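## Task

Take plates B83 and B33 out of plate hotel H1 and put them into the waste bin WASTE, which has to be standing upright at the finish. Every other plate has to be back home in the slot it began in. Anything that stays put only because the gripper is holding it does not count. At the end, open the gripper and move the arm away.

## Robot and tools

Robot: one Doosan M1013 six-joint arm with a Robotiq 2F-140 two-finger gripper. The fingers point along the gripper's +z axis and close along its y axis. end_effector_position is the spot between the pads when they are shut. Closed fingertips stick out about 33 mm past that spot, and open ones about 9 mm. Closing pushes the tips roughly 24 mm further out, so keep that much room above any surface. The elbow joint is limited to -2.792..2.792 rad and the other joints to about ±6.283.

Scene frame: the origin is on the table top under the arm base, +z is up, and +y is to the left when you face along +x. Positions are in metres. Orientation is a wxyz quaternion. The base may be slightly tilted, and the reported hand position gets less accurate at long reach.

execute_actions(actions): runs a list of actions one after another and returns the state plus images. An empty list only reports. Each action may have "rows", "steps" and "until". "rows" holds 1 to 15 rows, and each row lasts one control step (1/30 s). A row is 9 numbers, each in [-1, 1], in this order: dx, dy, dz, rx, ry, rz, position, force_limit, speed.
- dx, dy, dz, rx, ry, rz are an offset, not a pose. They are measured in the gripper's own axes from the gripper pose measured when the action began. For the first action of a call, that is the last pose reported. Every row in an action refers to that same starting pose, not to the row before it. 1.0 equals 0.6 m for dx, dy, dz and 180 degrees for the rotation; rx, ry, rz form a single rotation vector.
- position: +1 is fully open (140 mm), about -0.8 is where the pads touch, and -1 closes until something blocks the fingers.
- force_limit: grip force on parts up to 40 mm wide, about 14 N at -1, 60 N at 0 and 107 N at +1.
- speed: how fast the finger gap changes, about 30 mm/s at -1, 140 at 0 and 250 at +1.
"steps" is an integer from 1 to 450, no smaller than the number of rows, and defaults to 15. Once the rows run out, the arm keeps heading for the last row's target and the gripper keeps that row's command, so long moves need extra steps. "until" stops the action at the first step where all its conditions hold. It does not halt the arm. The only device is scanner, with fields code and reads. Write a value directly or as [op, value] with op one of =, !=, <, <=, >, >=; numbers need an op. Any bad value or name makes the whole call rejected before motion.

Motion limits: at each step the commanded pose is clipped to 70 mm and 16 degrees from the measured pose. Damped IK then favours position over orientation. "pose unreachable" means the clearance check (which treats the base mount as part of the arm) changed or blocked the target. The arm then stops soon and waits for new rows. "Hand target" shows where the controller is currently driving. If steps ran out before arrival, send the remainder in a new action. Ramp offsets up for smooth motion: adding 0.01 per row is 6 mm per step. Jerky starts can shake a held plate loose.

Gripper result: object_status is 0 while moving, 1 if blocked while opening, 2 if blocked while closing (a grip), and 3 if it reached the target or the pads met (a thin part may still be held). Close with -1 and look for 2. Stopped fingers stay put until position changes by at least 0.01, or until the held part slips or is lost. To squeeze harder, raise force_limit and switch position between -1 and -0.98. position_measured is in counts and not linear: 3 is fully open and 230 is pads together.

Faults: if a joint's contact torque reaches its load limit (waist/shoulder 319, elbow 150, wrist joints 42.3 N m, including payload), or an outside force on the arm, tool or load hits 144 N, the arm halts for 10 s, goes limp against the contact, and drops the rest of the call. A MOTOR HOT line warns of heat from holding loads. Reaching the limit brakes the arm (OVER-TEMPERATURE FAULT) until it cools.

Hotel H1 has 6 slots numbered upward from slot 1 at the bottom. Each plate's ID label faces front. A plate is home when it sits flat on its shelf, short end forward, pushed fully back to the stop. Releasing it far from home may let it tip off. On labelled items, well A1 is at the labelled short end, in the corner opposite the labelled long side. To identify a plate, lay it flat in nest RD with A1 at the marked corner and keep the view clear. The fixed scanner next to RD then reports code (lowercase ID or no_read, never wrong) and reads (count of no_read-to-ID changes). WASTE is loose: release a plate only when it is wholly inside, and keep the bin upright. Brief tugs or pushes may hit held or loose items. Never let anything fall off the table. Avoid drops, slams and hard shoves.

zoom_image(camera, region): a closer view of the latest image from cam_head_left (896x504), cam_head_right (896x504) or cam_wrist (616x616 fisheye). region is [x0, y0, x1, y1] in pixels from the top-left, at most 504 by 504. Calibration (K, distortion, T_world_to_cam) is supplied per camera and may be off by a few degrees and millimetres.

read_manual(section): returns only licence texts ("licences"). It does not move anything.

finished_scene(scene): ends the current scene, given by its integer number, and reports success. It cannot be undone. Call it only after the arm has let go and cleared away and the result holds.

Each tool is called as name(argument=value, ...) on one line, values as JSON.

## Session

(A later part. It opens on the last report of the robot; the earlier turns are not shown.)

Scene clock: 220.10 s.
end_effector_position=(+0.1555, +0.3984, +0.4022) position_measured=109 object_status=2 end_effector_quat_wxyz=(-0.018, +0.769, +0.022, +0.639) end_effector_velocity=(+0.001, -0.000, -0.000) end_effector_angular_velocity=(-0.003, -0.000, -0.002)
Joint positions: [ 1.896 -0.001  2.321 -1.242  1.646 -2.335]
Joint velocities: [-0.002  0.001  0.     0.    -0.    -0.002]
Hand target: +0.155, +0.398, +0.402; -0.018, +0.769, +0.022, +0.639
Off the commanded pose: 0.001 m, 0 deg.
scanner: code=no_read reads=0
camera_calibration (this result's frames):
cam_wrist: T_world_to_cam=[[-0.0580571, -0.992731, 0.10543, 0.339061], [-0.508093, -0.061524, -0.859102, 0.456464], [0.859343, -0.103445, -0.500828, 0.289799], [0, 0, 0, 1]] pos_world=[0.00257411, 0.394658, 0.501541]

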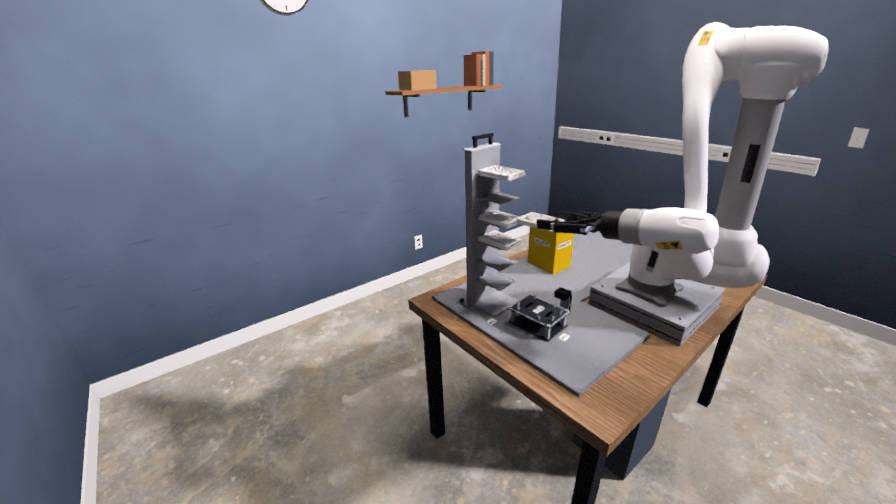

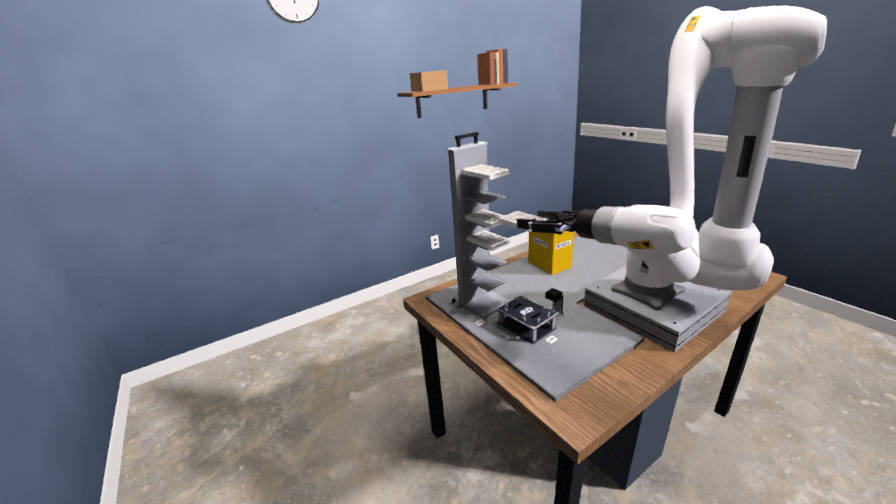

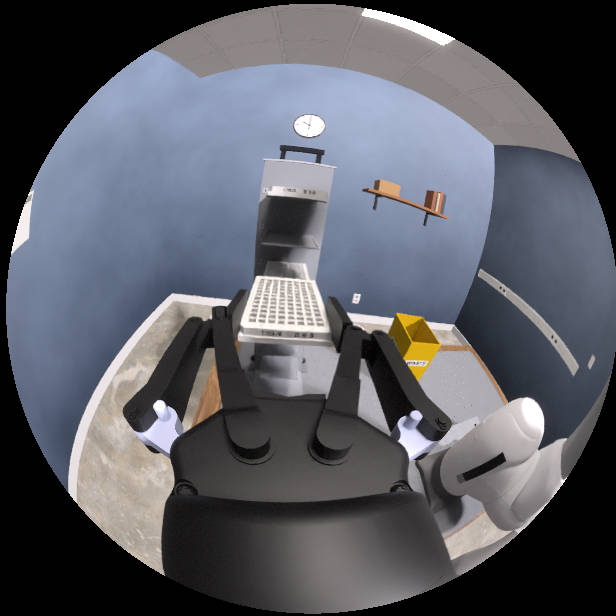

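execute_actions(actions=[{"rows":[[0,0,0,0,-0.02,0,-1,0.3,0],[0,0.01,0,0,-0.05,0,-1,0.3,0],[0,0.02,0,0,-0.1,0,-1,0.3,0],[0,0.03,0,0,-0.2,0,-1,0.3,0],[0,0.04,0,0,-0.441,0,-1,0.3,0],[0,0.05,0,0,-0.441,0,-1,0.3,0],[0,0.06,0,0,-0.441,0,-1,0.3,0],[0,0.07,0,0,-0.441,0,-1,0.3,0],[0,0.08,0,0,-0.441,0,-1,0.3,0],[0,0.09,0,0,-0.441,0,-1,0.3,0],[0,0.1,0,0,-0.441,0,-1,0.3,0],[0,0.11,0,0,-0.441,0,-1,0.3,0],[0,0.12,0,0,-0.441,0,-1,0.3,0],[0,0.14,0,0,-0.441,0,-1,0.3,0],[0.004,0.25,0.02,0,-0.441,0,-1,0.3,0]],"steps":55},{"rows":[[0.02,0.02,0,0,0,0.02,-1,0.3,0],[0.05,0.05,0,0,0,0.05,-1,0.3,0],[0.424,0.405,0.05,0,0,0.54,-1,0.3,0]],"steps":52},{"rows":[[0,0,0,0,-0.03,0,-1,0.3,0],[0,0,0.03,0,-0.058,0,-1,0.3,0]],"steps":18}])

Scene clock: 229.87 s.
end_effector_position=(+0.4433, +0.0224, +0.3539) position_measured=109 object_status=2 end_effector_quat_wxyz=(-0.066, +0.680, -0.728, -0.063) end_effector_velocity=(+0.000, -0.000, -0.001) end_effector_angular_velocity=(+0.001, +0.001, +0.000)
Joint positions: [-0.204 -0.149  2.019  0.204  1.306 -3.316]
Joint velocities: [-0.001  0.001  0.     0.001 -0.    -0.001]
Hand target: +0.443, +0.022, +0.354; -0.066, +0.680, -0.728, -0.063
Off the commanded pose: 0.000 m, 0 deg.
scanner: code=no_read reads=0
camera_calibration (this result's frames):
cam_wrist: T_world_to_cam=[[-0.992452, -0.0383134, 0.116493, 0.376462], [0.0264194, 0.860835, 0.508198, -0.203446], [-0.119752, 0.50744, -0.853325, 0.524512], [0, 0, 0, 1]] pos_world=[0.441807, -0.0766016, 0.507115]

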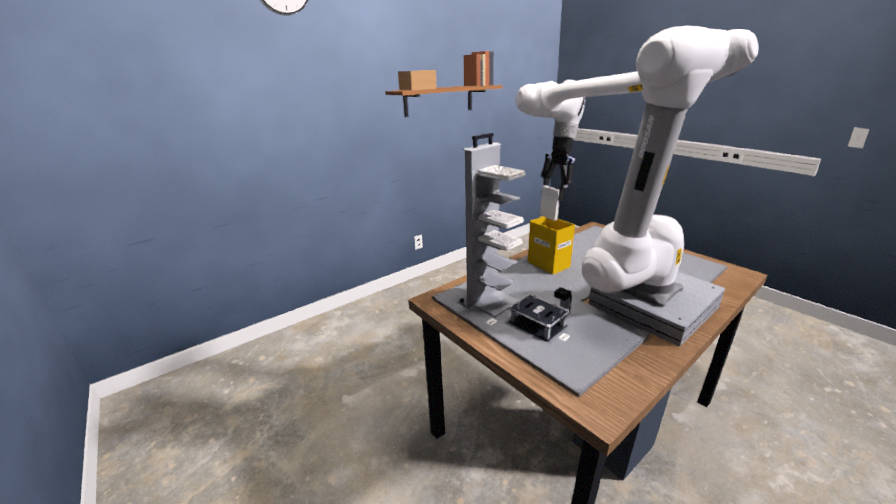

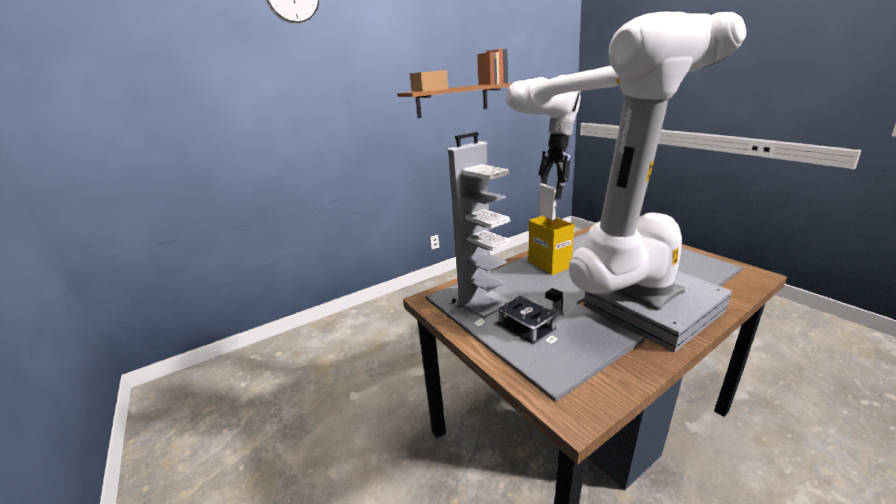

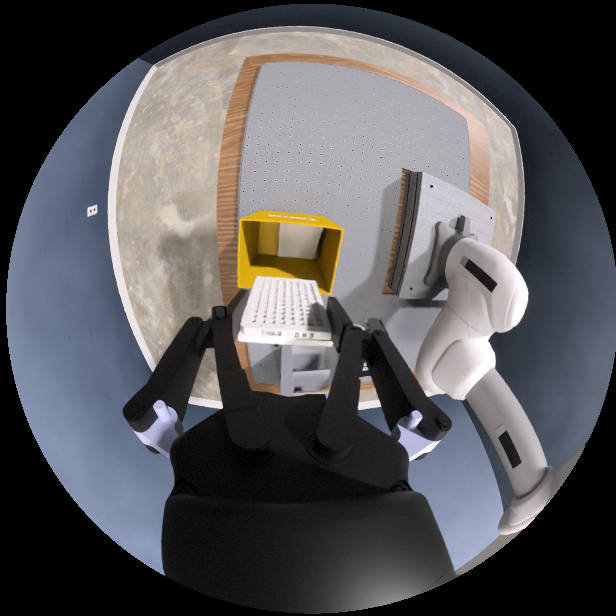

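execute_actions(actions=[{"rows":[[0.012,0,0.02,0,0,0,-1,0.3,0],[0.017,0,0.04,0,0,0,-1,0.3,0],[0.022,0,0.07,0,0,0,-1,0.3,0],[0.062,0,0.278,0,0,0,-1,0.3,0]],"steps":40}])

execute_actions(actions=[{"rows":[[0,0,0,0,0,0,0.36,-0.5,-0.5]],"steps":18},{"rows":[[0,0,-0.02,0,0,0,0.36,-1,0],[-0.01,0,-0.05,0,0,0,0.36,-1,0],[-0.04,0,-0.25,0,0,0,0.36,-1,0]],"steps":25}])

Scene clock: 238.30 s.
end_effector_position=(+0.4428, +0.0160, +0.1832) position_measured=109 object_status=2 end_effector_quat_wxyz=(-0.066, +0.680, -0.728, -0.063) end_effector_velocity=(-0.000, -0.000, -0.000) end_effector_angular_velocity=(-0.000, +0.001, -0.001)
Joint positions: [-0.212  0.     2.23   0.241  0.956 -3.412]
Joint velocities: [-0.     0.    -0.    -0.     0.     0.001]
Hand target: +0.443, +0.016, +0.183; -0.066, +0.680, -0.728, -0.063
Off the commanded pose: 0.000 m, 0 deg.
scanner: code=no_read reads=0
camera_calibration (this result's frames):
cam_wrist: T_world_to_cam=[[-0.992456, -0.0383866, 0.116439, 0.395676], [0.0263496, 0.860746, 0.508353, -0.111184], [-0.119738, 0.507586, -0.853241, 0.381988], [0, 0, 0, 1]] pos_world=[0.441359, -0.0830016, 0.336376]

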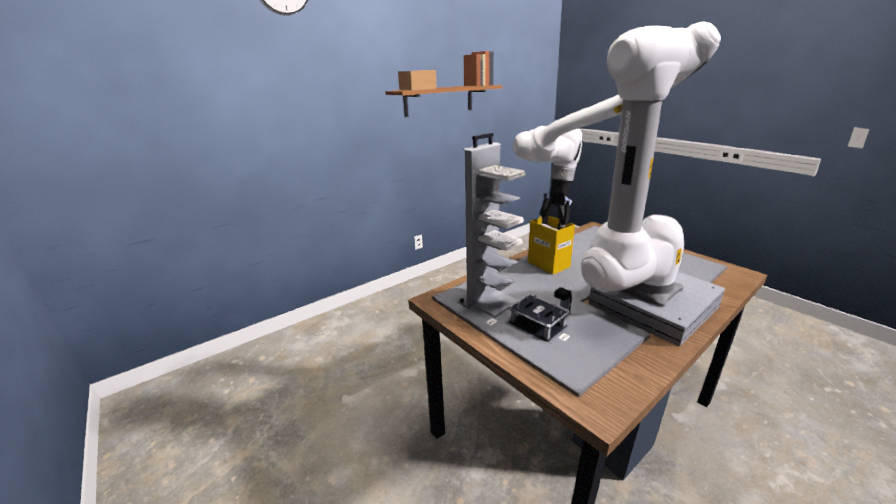

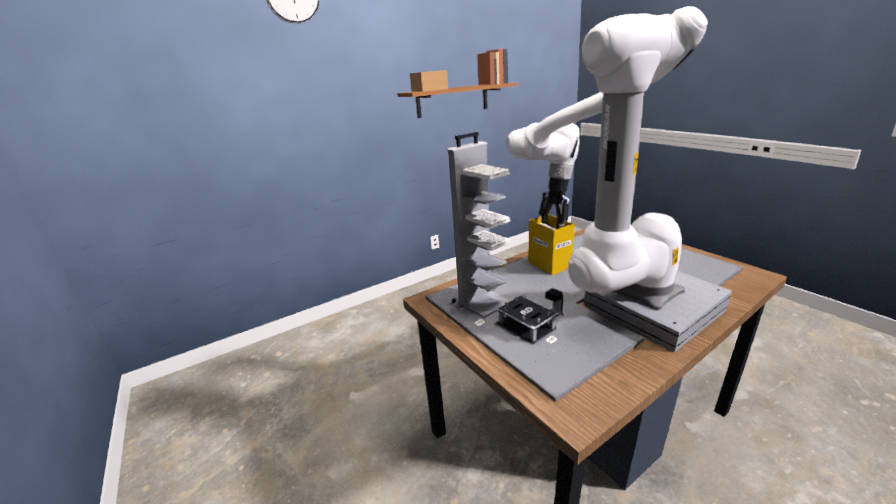

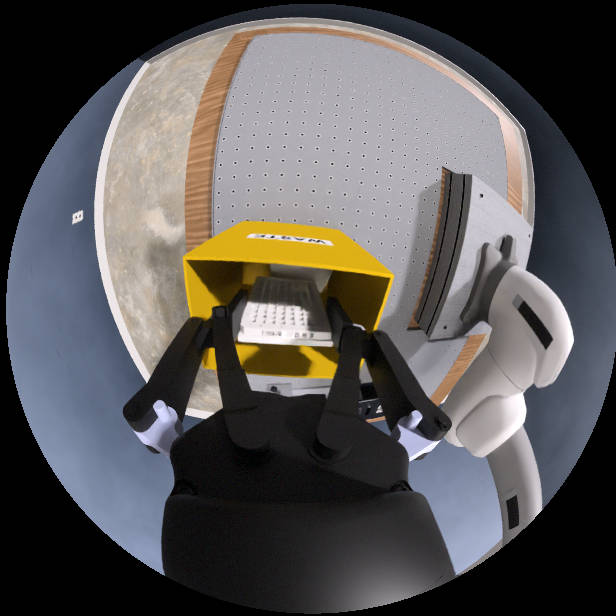

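Scene clock: 239.73 s.
end_effector_position=(+0.4426, +0.0124, +0.3350) position_measured=84 object_status=3 end_effector_quat_wxyz=(-0.066, +0.680, -0.728, -0.063) end_effector_velocity=(+0.000, -0.001, -0.000) end_effector_angular_velocity=(+0.000, +0.000, -0.002)
Joint positions: [-0.226 -0.137  2.045  0.205  1.273 -3.345]
Joint velocities: [-0.002  0.    -0.     0.     0.    -0.   ]
Hand target: +0.443, +0.012, +0.335; -0.066, +0.680, -0.728, -0.063
Off the commanded pose: 0.000 m, 0 deg.
scanner: code=no_read reads=0
camera_calibration (this result's frames):
cam_wrist: T_world_to_cam=[[-0.99245, -0.0383401, 0.1165, 0.37761], [0.0263946, 0.860857, 0.508162, -0.18525], [-0.119773, 0.5074, -0.853346, 0.513349], [0, 0, 0, 1]] pos_world=[0.441134, -0.0865221, 0.488209]

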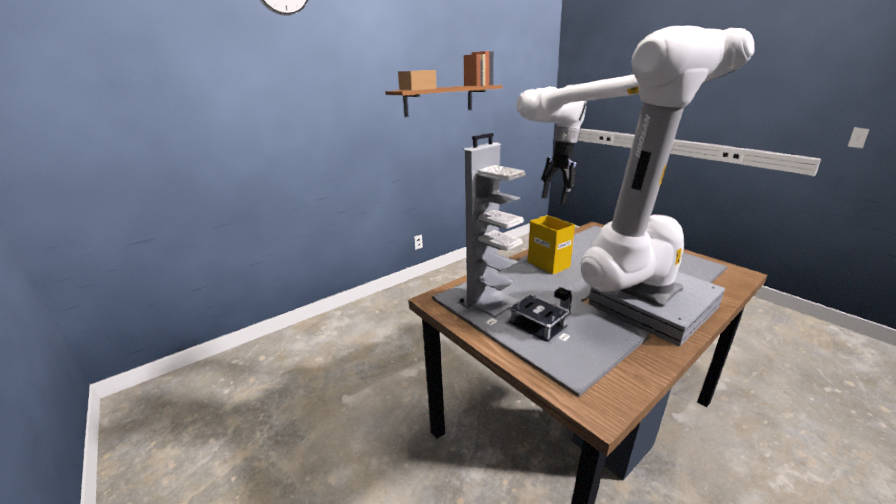

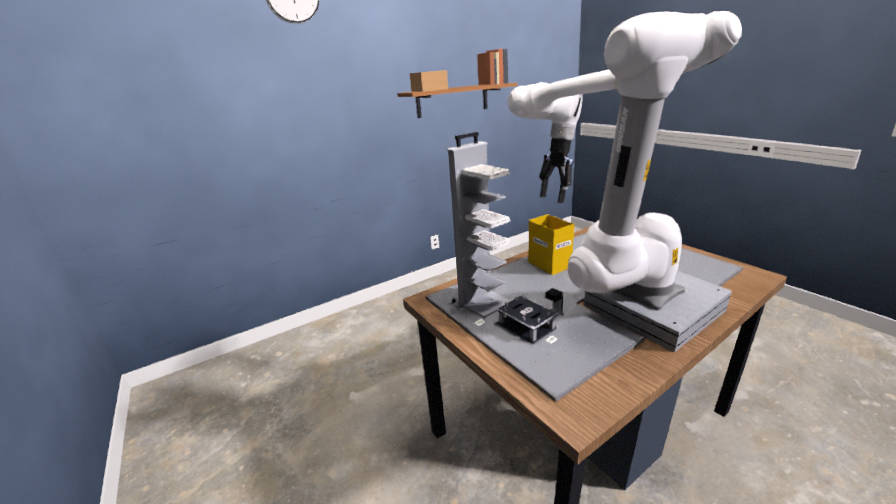

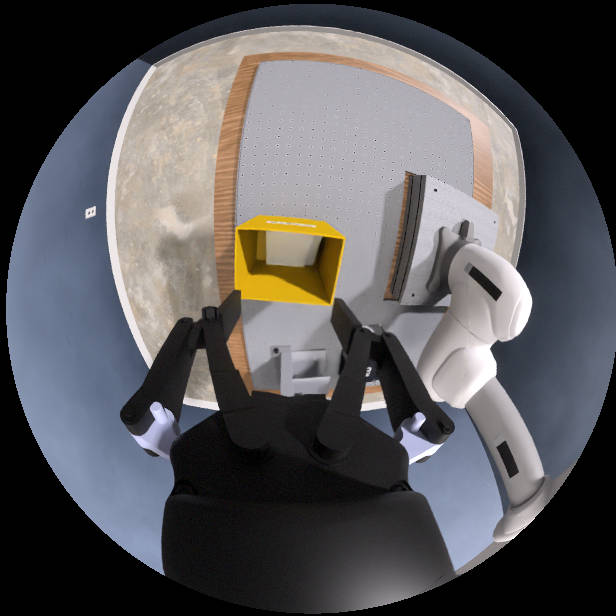

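finished_scene(scene=1)

The scene is finished: the task was done.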